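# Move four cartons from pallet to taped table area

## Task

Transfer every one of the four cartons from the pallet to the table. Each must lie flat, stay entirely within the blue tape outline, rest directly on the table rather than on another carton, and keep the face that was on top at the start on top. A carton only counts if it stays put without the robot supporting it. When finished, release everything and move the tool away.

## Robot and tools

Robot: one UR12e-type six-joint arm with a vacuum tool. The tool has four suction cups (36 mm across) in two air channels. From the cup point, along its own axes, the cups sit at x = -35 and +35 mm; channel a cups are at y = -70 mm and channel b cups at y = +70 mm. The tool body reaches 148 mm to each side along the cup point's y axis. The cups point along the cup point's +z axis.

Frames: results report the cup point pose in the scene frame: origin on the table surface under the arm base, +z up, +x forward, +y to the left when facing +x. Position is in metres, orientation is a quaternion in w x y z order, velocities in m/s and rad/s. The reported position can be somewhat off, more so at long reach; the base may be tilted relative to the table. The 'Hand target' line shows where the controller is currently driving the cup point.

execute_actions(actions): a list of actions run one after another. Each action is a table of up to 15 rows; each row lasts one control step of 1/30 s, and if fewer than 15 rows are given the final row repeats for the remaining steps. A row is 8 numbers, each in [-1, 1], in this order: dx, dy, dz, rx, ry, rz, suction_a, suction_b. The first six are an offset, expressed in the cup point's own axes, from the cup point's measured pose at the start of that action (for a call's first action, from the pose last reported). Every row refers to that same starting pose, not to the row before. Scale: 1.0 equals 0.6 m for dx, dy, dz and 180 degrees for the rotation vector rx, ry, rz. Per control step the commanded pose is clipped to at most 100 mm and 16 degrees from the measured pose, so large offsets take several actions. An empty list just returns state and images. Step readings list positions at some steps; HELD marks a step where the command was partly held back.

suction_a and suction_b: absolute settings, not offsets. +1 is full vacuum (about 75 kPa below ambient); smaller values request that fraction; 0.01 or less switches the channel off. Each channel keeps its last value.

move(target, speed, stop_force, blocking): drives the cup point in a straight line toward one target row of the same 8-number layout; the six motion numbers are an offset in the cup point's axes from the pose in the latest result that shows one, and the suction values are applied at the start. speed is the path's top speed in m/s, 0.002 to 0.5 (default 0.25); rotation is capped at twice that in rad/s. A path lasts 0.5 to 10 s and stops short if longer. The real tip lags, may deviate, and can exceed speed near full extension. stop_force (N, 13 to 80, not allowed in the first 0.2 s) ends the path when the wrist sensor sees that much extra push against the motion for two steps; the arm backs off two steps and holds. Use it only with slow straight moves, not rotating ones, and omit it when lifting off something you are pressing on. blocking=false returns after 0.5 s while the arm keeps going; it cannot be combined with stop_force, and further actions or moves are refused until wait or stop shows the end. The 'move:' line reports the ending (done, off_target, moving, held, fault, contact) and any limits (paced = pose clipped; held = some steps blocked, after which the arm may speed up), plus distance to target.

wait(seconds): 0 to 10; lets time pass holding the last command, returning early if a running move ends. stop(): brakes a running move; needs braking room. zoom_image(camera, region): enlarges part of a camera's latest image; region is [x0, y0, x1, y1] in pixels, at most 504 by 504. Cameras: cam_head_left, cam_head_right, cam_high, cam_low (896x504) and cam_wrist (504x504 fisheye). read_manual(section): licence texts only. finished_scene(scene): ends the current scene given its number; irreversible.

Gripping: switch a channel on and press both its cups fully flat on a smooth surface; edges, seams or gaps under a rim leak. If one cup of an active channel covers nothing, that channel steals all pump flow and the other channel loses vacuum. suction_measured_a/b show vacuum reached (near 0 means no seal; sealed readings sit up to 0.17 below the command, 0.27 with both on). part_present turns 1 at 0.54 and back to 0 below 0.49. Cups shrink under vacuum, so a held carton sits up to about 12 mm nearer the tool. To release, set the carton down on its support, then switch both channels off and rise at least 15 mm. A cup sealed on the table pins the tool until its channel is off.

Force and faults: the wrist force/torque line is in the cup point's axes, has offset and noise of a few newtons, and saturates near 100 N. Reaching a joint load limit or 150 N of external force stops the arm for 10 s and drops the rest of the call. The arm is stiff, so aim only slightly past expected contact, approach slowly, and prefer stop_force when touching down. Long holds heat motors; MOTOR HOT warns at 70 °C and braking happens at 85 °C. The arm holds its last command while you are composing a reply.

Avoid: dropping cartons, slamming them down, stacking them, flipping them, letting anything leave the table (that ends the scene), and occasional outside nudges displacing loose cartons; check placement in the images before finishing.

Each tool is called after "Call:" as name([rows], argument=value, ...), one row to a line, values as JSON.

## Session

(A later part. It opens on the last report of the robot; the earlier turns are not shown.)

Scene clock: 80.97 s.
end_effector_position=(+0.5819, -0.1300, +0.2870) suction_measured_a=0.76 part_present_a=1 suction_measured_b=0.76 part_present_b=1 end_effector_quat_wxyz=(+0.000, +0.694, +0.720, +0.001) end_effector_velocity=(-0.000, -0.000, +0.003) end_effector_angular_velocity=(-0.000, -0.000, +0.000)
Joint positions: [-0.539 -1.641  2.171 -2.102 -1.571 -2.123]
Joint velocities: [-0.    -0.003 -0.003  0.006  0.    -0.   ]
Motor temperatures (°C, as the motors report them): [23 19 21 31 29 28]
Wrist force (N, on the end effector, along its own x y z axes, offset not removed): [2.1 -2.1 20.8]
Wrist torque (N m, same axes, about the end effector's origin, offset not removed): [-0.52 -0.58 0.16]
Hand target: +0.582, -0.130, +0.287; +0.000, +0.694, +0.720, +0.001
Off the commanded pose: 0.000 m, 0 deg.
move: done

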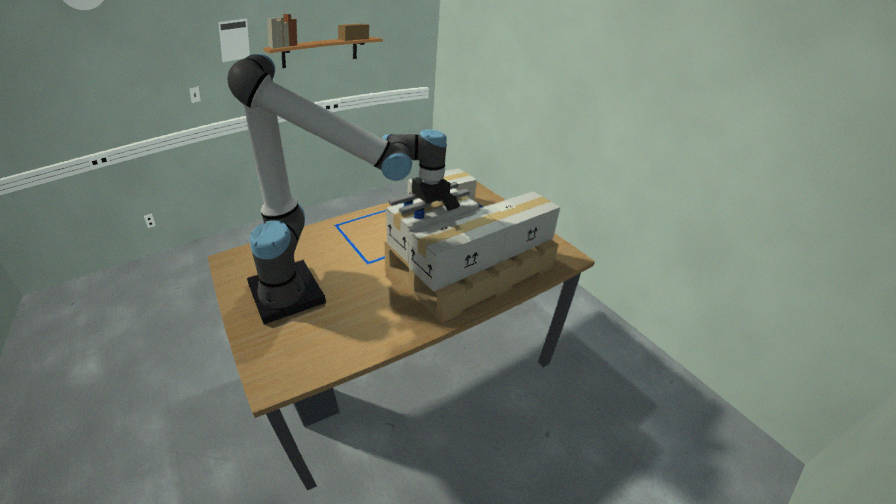

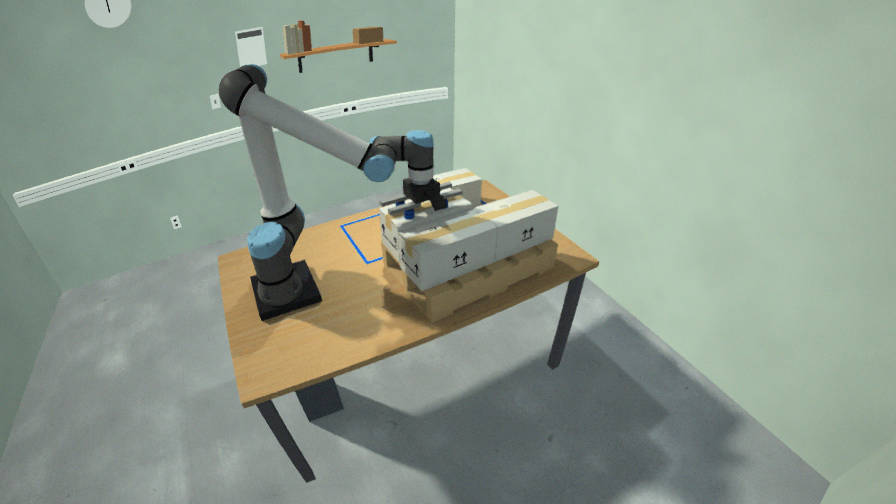

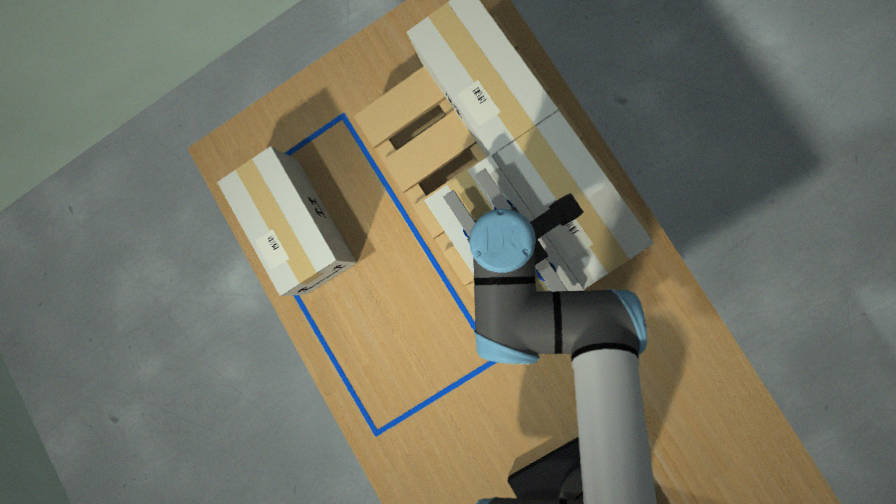

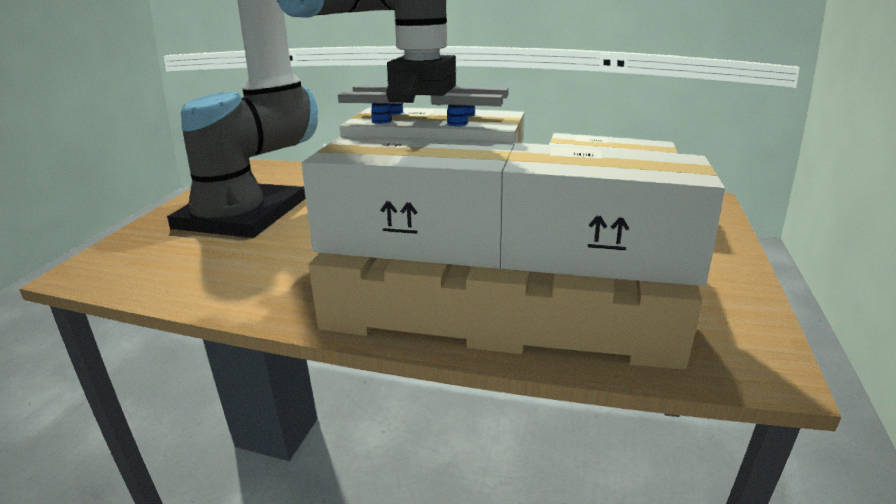

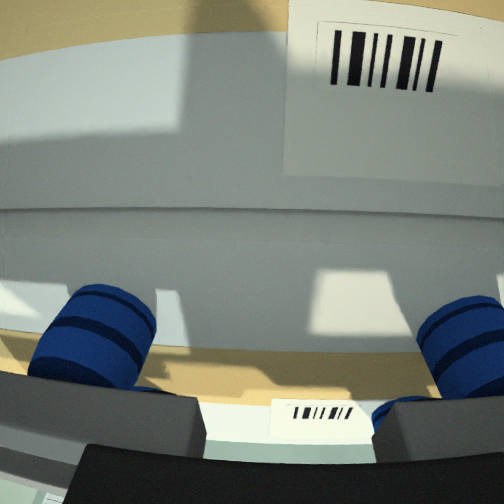

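Call:
move(target=[0.685,0.022,-0.01,0,0,0.0117,1,1], speed=0.33)

Call:
move(target=[0,0,0.233,0,0,0,1,1], speed=0.2)

Scene clock: 87.20 s.
end_effector_position=(+0.5802, +0.2806, +0.2933) suction_measured_a=0.76 part_present_a=1 suction_measured_b=0.76 part_present_b=1 end_effector_quat_wxyz=(+0.000, +0.707, +0.707, +0.001) end_effector_velocity=(-0.000, +0.004, -0.000) end_effector_angular_velocity=(-0.000, +0.001, +0.000)
Joint positions: [ 0.154 -1.563  2.084 -2.093 -1.571 -1.393]
Joint velocities: [ 0.006  0.003 -0.003  0.    -0.     0.005]
Motor temperatures (°C, as the motors report them): [23 19 21 31 29 28]
Wrist force (N, on the end effector, along its own x y z axes, offset not removed): [1.7 -0.4 22.8]
Wrist torque (N m, same axes, about the end effector's origin, offset not removed): [-0.33 -0.63 0.01]
Hand target: +0.580, +0.281, +0.293; +0.000, +0.707, +0.707, +0.001
Off the commanded pose: 0.001 m, 0 deg.
move: done

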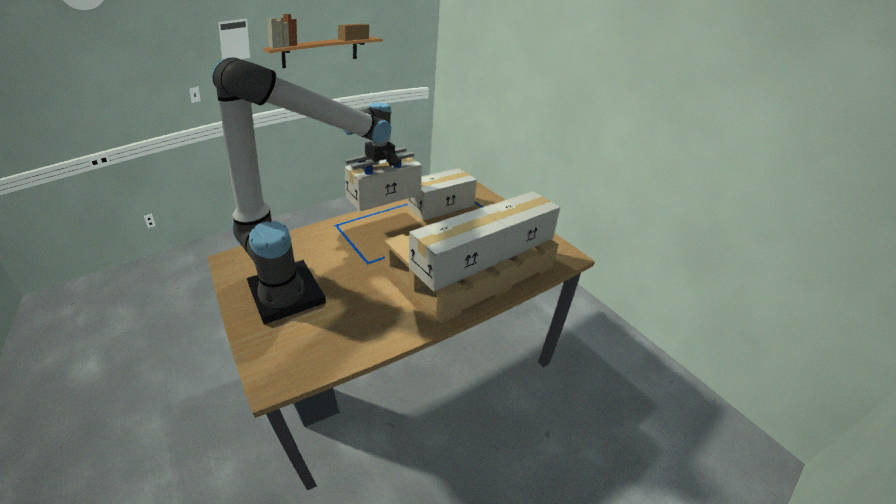

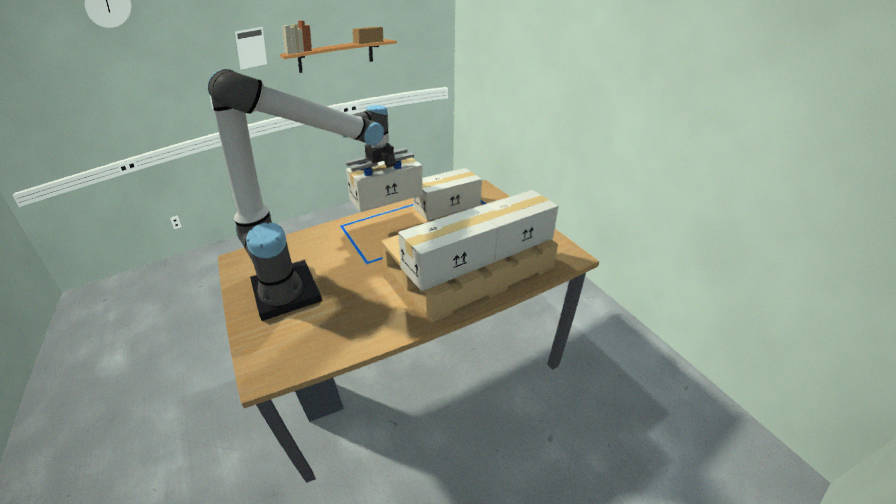

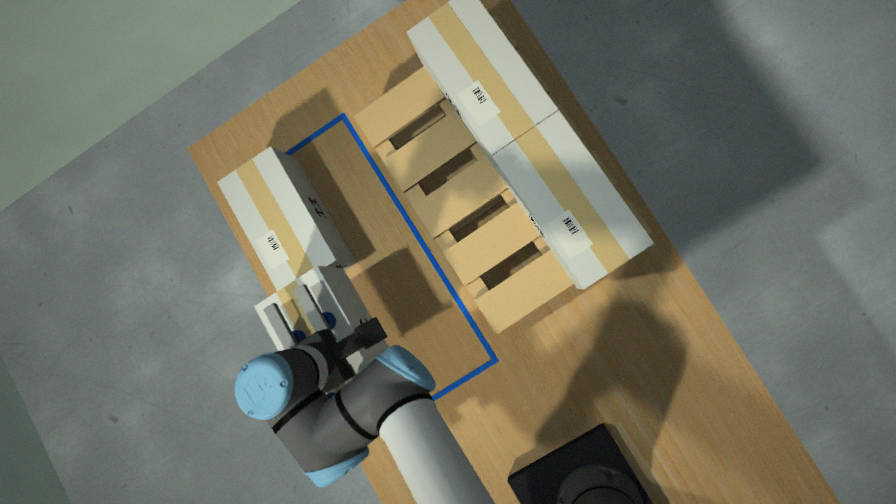

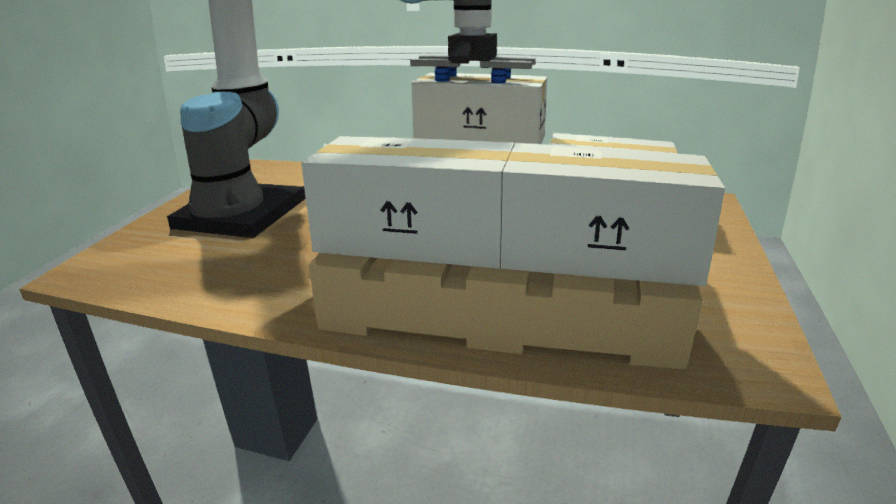

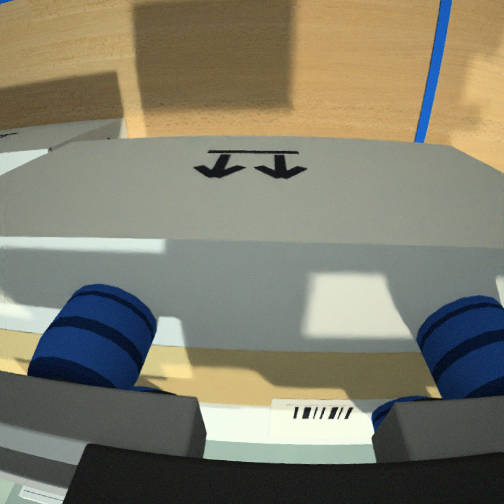

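Scene clock: 88.57 s.
end_effector_position=(+0.5802, +0.2806, +0.1539) suction_measured_a=0.76 part_present_a=1 suction_measured_b=0.76 part_present_b=1 end_effector_quat_wxyz=(+0.000, +0.707, +0.707, +0.001) end_effector_velocity=(+0.000, +0.000, -0.003) end_effector_angular_velocity=(-0.000, -0.000, -0.000)
Joint positions: [ 0.154 -1.395  2.207 -2.384 -1.571 -1.393]
Joint velocities: [ 0.     0.004  0.001 -0.006 -0.001  0.   ]
Motor temperatures (°C, as the motors report them): [23 19 21 31 29 28]
Wrist force (N, on the end effector, along its own x y z axes, offset not removed): [-0.6 -3.1 18.6]
Wrist torque (N m, same axes, about the end effector's origin, offset not removed): [-0.59 -0.17 0.05]
Hand target: +0.580, +0.281, +0.154; +0.000, +0.707, +0.707, +0.001
Off the commanded pose: 0.000 m, 0 deg.
move: done

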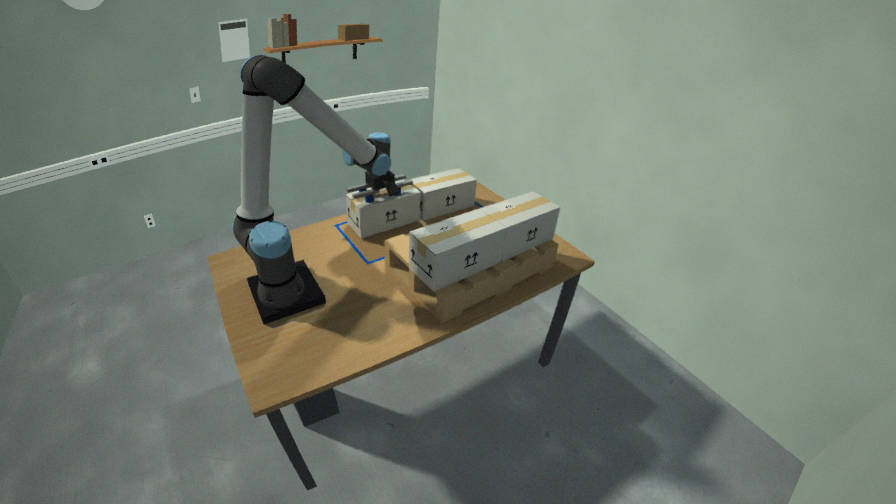

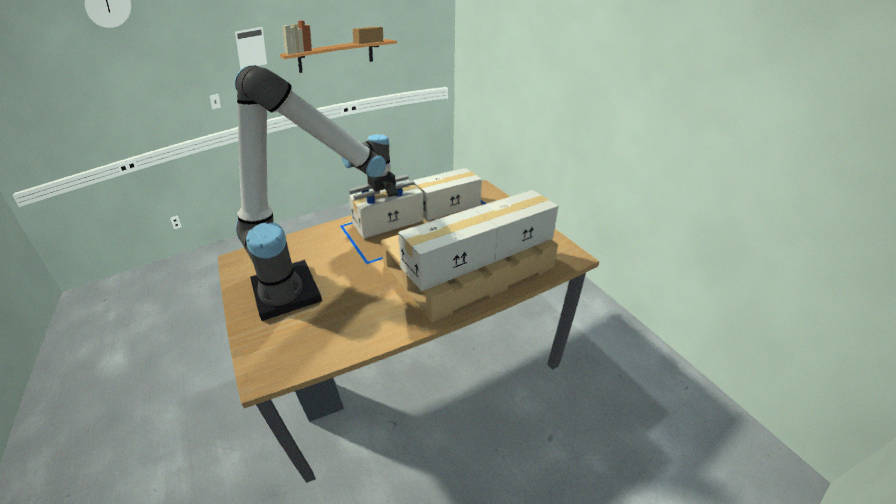

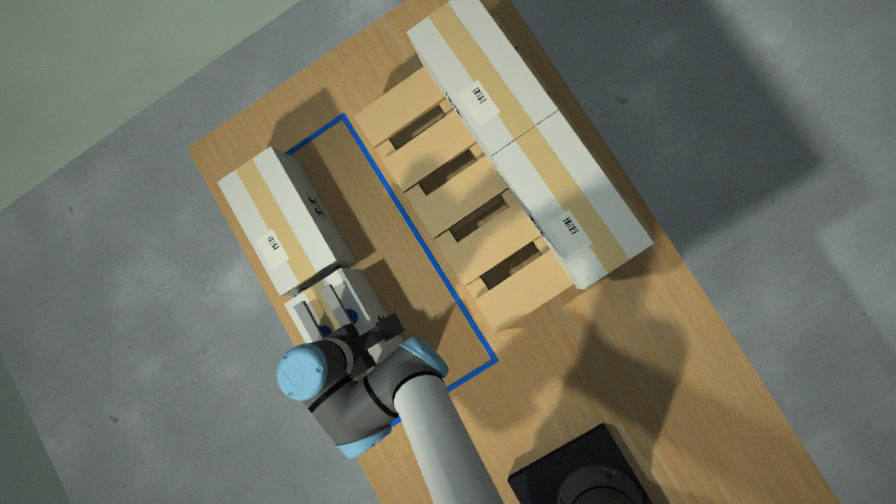

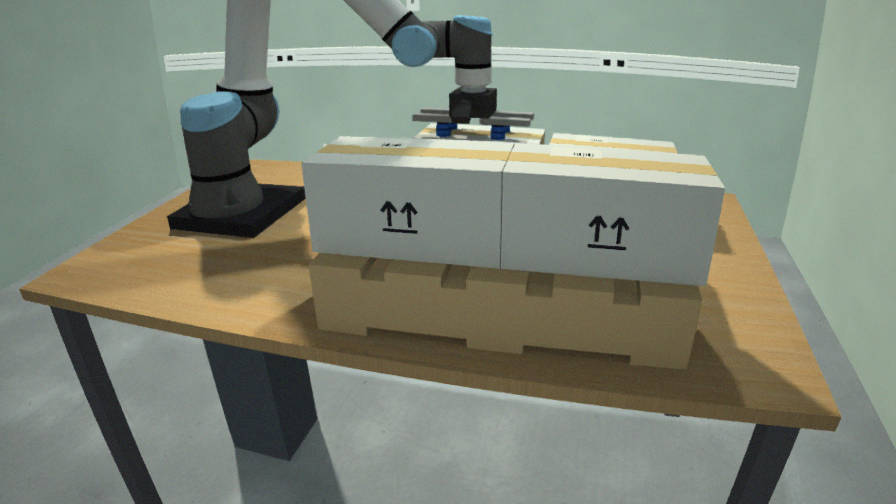

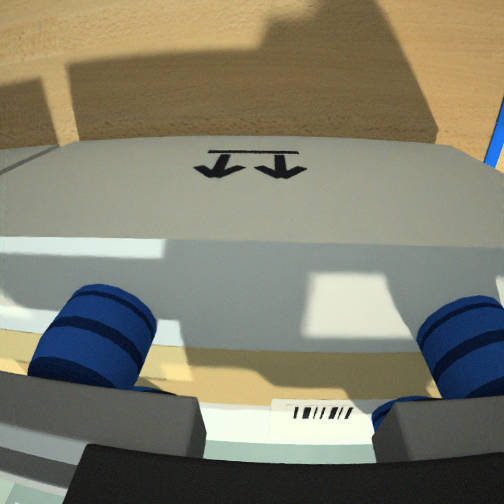

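Call:
move(target=[0,0,0.04,0,0,0,1,1], speed=0.008, stop_force=13)

Call:
move(target=[0,0,-0.025,0,0,0,0,0], speed=0.04)

Call:
move(target=[-0.45,0.27,-0.25,0,0,0,0,0], speed=0.45)

Call:
move(target=[-0.473,0.267,0.022,0,0,-0.0117,0,0], speed=0.45)

Scene clock: 98.50 s.
end_effector_position=(+0.5803, +0.2807, +0.1437) suction_measured_a=0.76 part_present_a=1 suction_measured_b=0.76 part_present_b=1 end_effector_quat_wxyz=(+0.000, +0.707, +0.707, +0.001) end_effector_velocity=(-0.002, -0.000, +0.000) end_effector_angular_velocity=(-0.002, +0.004, +0.001)
Joint positions: [ 0.154 -1.38   2.213 -2.406 -1.571 -1.393]
Joint velocities: [ 0.001 -0.002  0.001  0.006 -0.001 -0.   ]
Motor temperatures (°C, as the motors report them): [23 19 21 31 29 28]
Wrist force (N, on the end effector, along its own x y z axes, offset not removed): [6.1 6.6 -22.6]
Wrist torque (N m, same axes, about the end effector's origin, offset not removed): [0.31 -0.96 -0.05]
Hand target: +0.580, +0.281, +0.144; +0.000, +0.707, +0.707, +0.001
Off the commanded pose: 0.014 m, 0 deg.
move: contact

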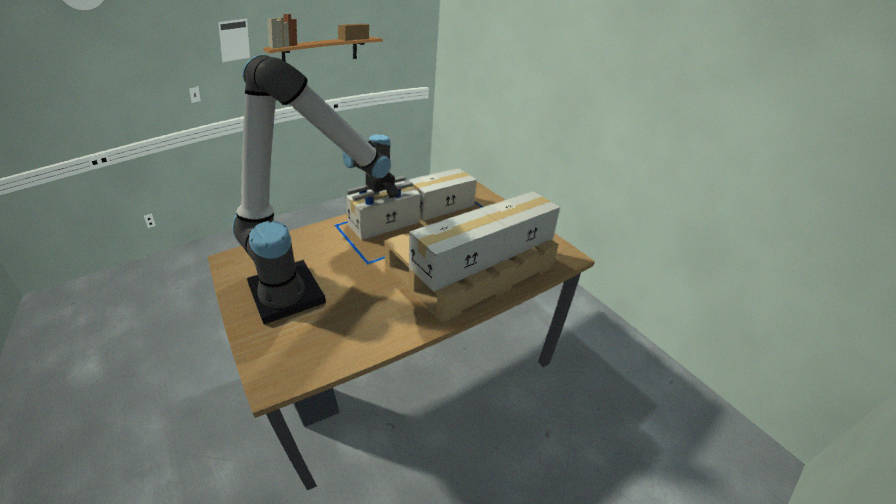

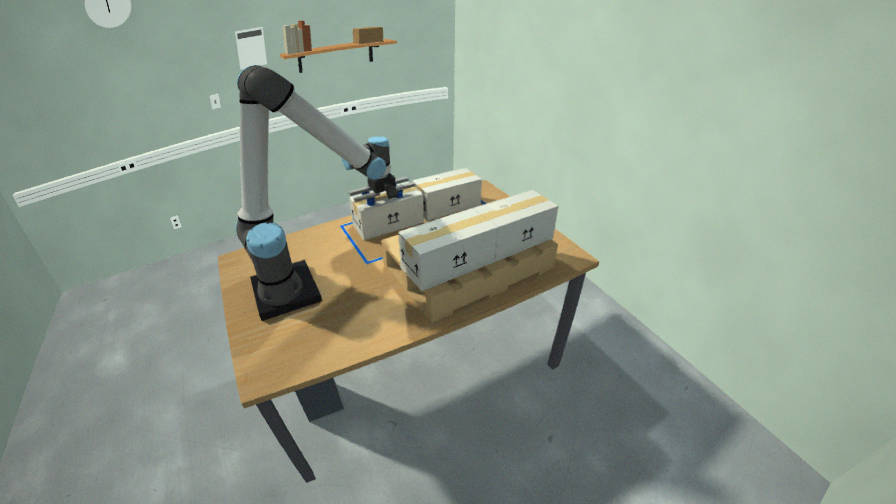

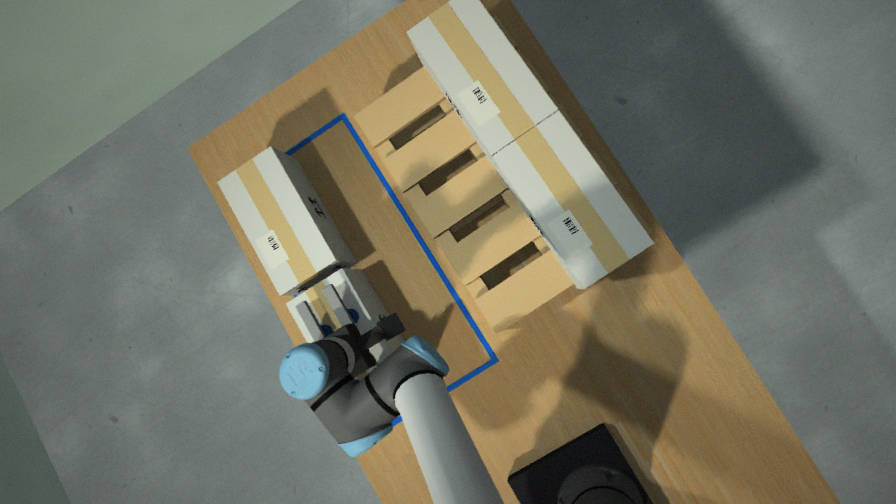

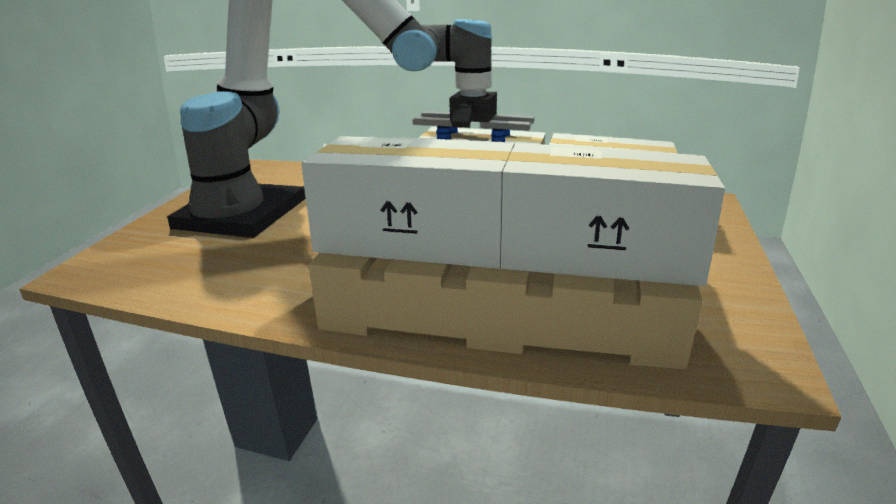

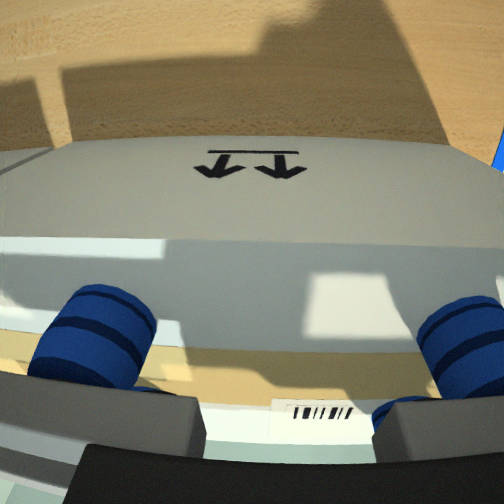

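Scene clock: 99.33 s.
end_effector_position=(+0.5803, +0.2807, +0.1583) suction_measured_a=0.01 part_present_a=0 suction_measured_b=0.01 part_present_b=0 end_effector_quat_wxyz=(+0.000, +0.707, +0.707, +0.001) end_effector_velocity=(-0.000, -0.000, +0.002) end_effector_angular_velocity=(-0.000, +0.001, -0.000)
Joint positions: [ 0.154 -1.402  2.204 -2.374 -1.571 -1.393]
Joint velocities: [-0.    -0.004 -0.001  0.006  0.     0.   ]
Motor temperatures (°C, as the motors report them): [23 19 21 31 29 28]
Wrist force (N, on the end effector, along its own x y z axes, offset not removed): [-0.8 -1.5 1.3]
Wrist torque (N m, same axes, about the end effector's origin, offset not removed): [-0.28 -0.02 0.03]
Hand target: +0.580, +0.281, +0.159; +0.000, +0.707, +0.707, +0.001
Off the commanded pose: 0.000 m, 0 deg.
move: done

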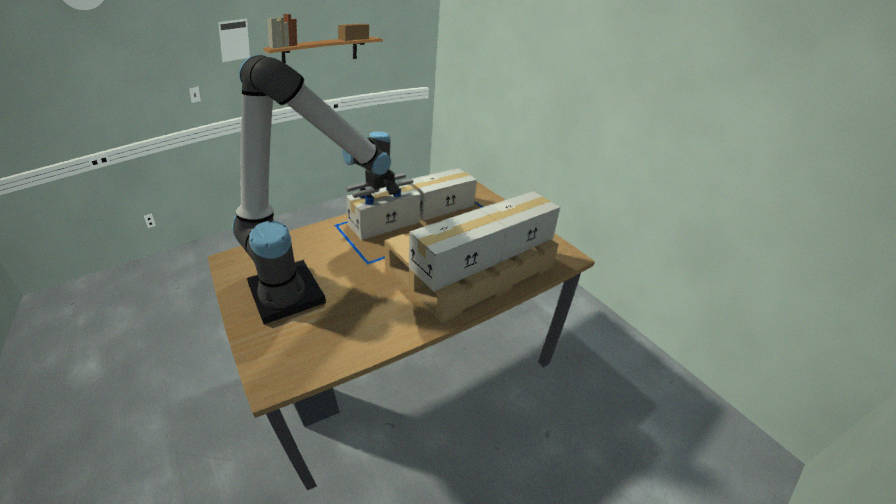

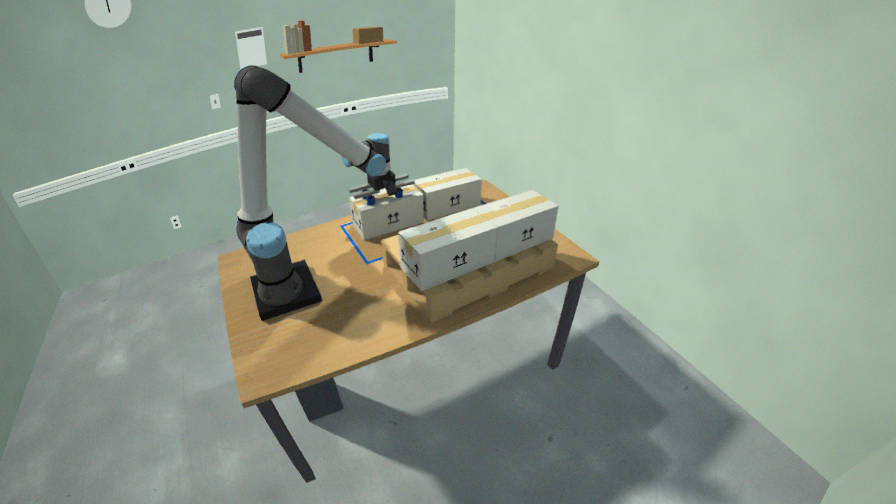

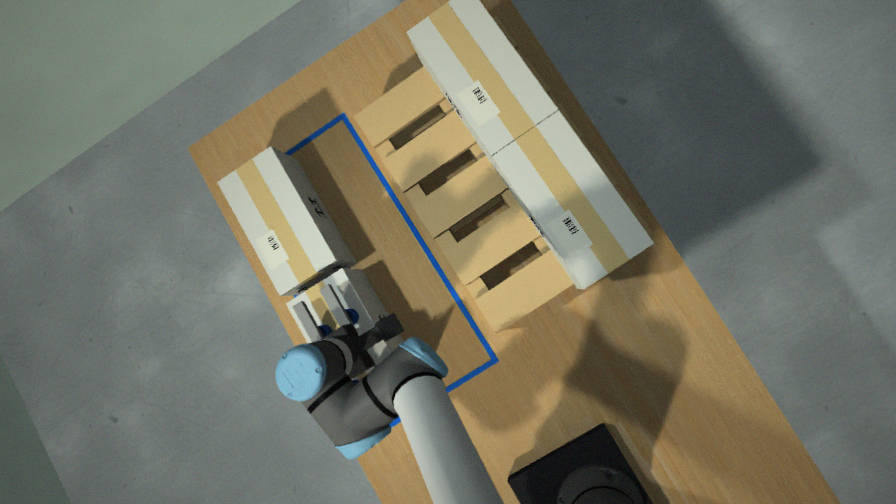

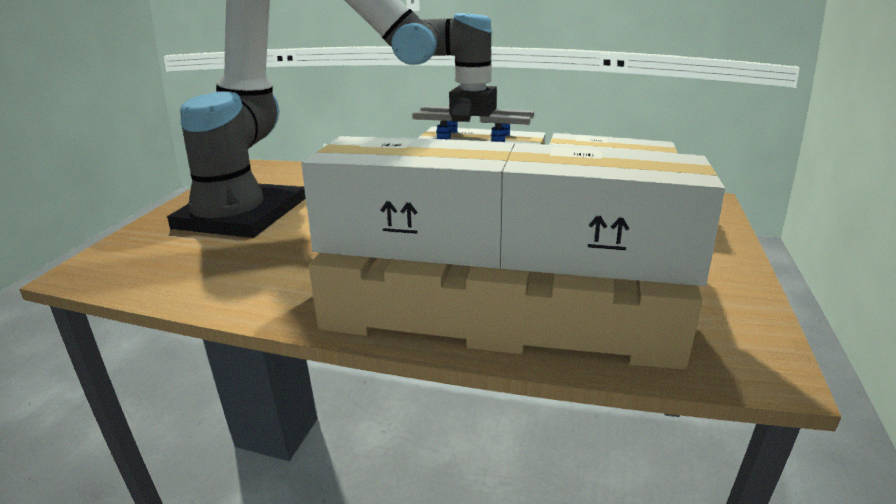

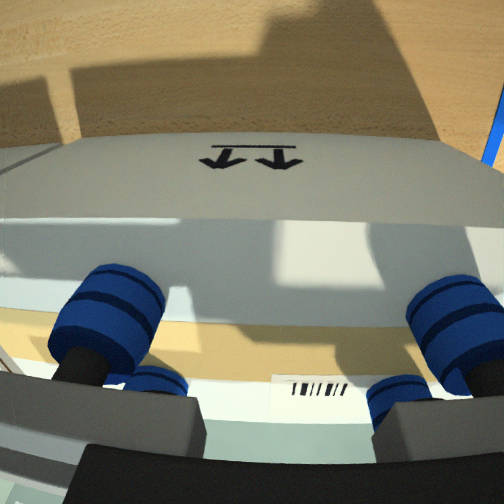

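Scene clock: 100.93 s.
end_effector_position=(+0.7418, +0.0109, +0.3081) suction_measured_a=0.01 part_present_a=0 suction_measured_b=0.01 part_present_b=0 end_effector_quat_wxyz=(+0.000, +0.707, +0.707, +0.001) end_effector_velocity=(+0.001, -0.002, +0.001) end_effector_angular_velocity=(+0.000, +0.001, -0.000)
Joint positions: [-0.245 -1.418  1.895 -2.05  -1.571 -1.792]
Joint velocities: [-0.003  0.001 -0.004  0.003 -0.    -0.002]
Motor temperatures (°C, as the motors report them): [23 19 21 31 29 28]
Wrist force (N, on the end effector, along its own x y z axes, offset not removed): [-1.7 -0.4 -2.6]
Wrist torque (N m, same axes, about the end effector's origin, offset not removed): [-0.12 0.23 0.04]
Hand target: +0.742, +0.011, +0.308; +0.000, +0.707, +0.707, +0.001
Off the commanded pose: 0.000 m, 0 deg.
move: done

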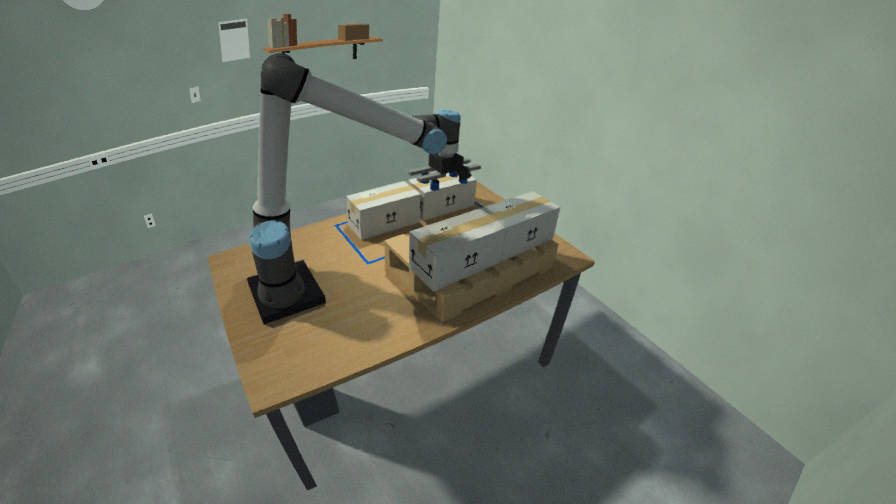

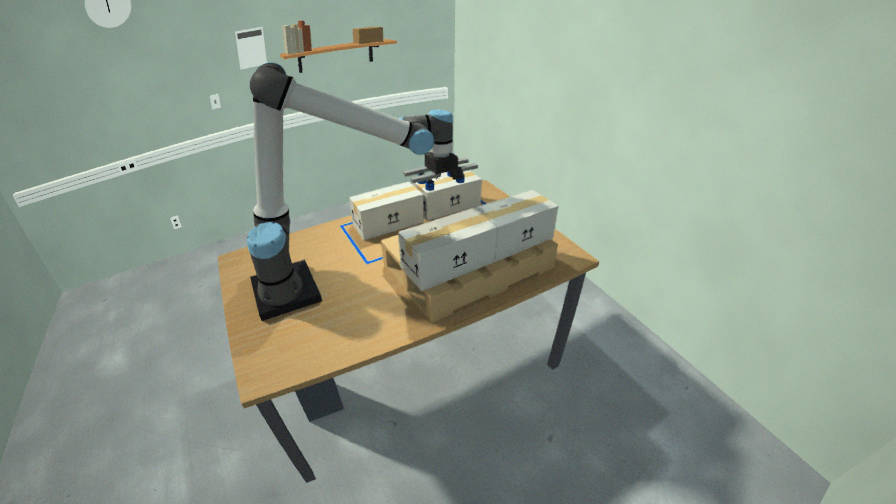

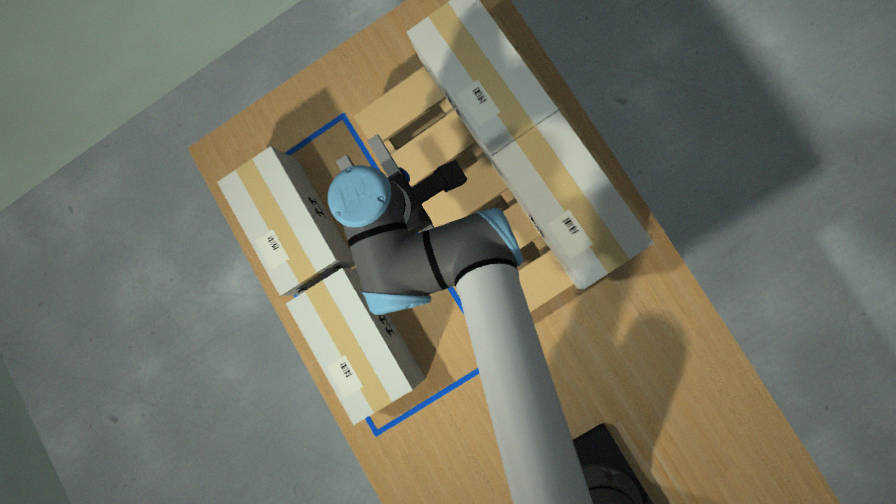

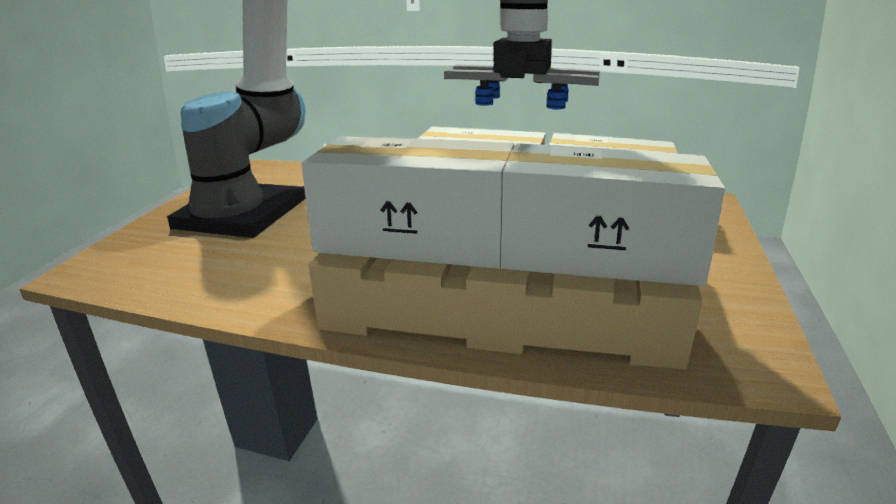

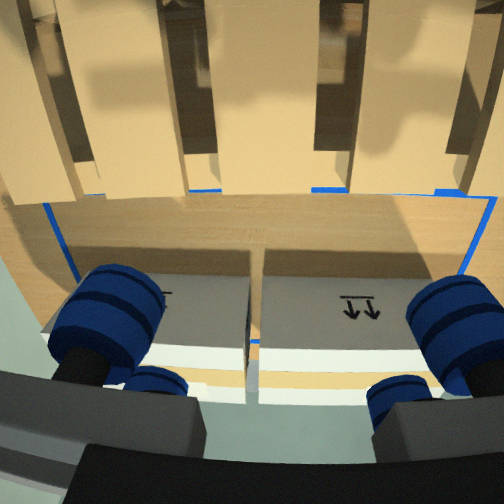

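Scene clock: 102.50 s.
end_effector_position=(+0.9017, -0.2727, +0.2951) suction_measured_a=0.01 part_present_a=0 suction_measured_b=0.01 part_present_b=0 end_effector_quat_wxyz=(+0.001, +0.694, +0.720, +0.001) end_effector_velocity=(+0.002, -0.002, +0.001) end_effector_angular_velocity=(-0.000, -0.001, +0.001)
Joint positions: [-0.503 -1.102  1.491 -1.961 -1.571 -2.086]
Joint velocities: [-0.     0.003 -0.007  0.003  0.    -0.001]
Motor temperatures (°C, as the motors report them): [23 19 21 31 29 28]
Wrist force (N, on the end effector, along its own x y z axes, offset not removed): [-2.1 0.6 -2.1]
Wrist torque (N m, same axes, about the end effector's origin, offset not removed): [0.02 0.17 0.02]
Hand target: +0.902, -0.273, +0.295; +0.001, +0.694, +0.720, +0.001
Off the commanded pose: 0.000 m, 0 deg.
move: done

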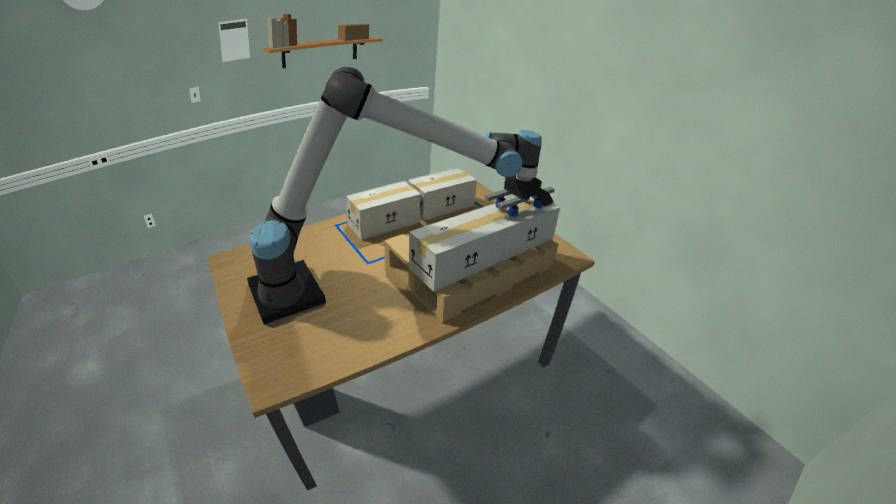

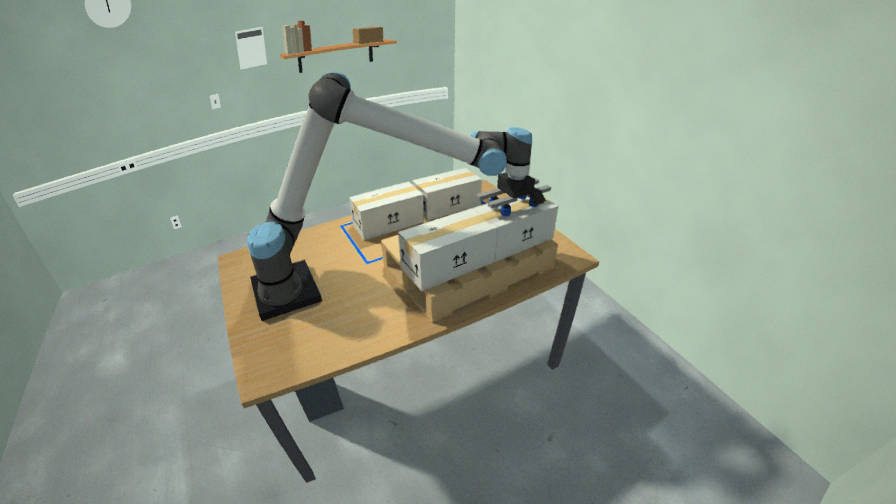

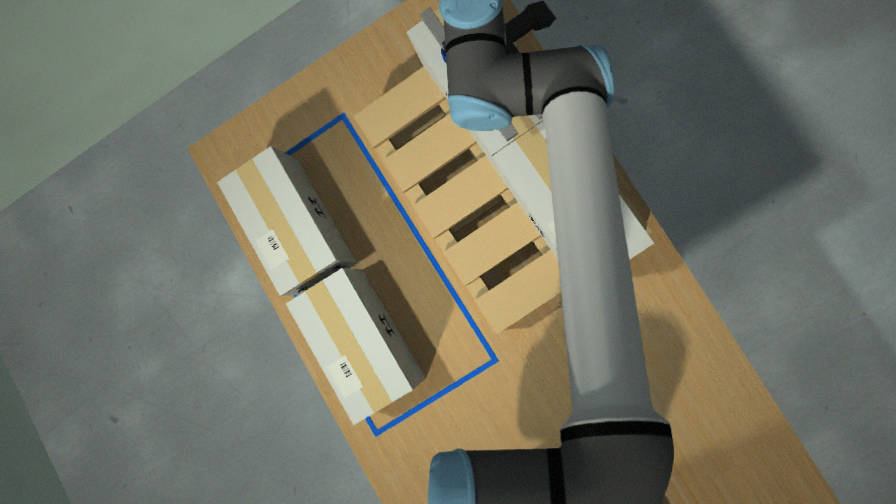

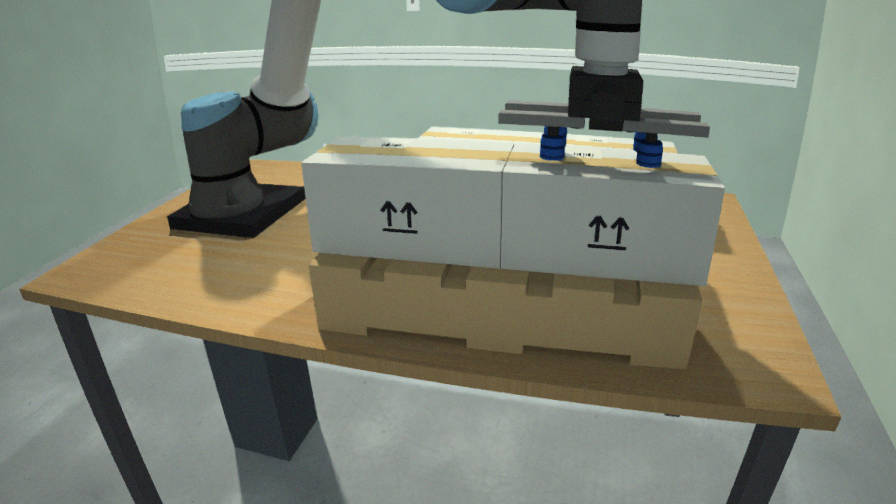

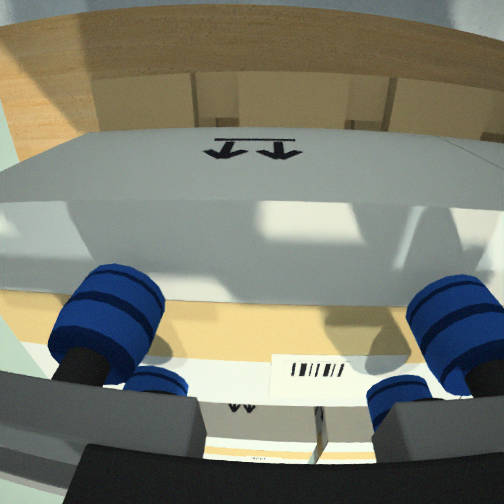

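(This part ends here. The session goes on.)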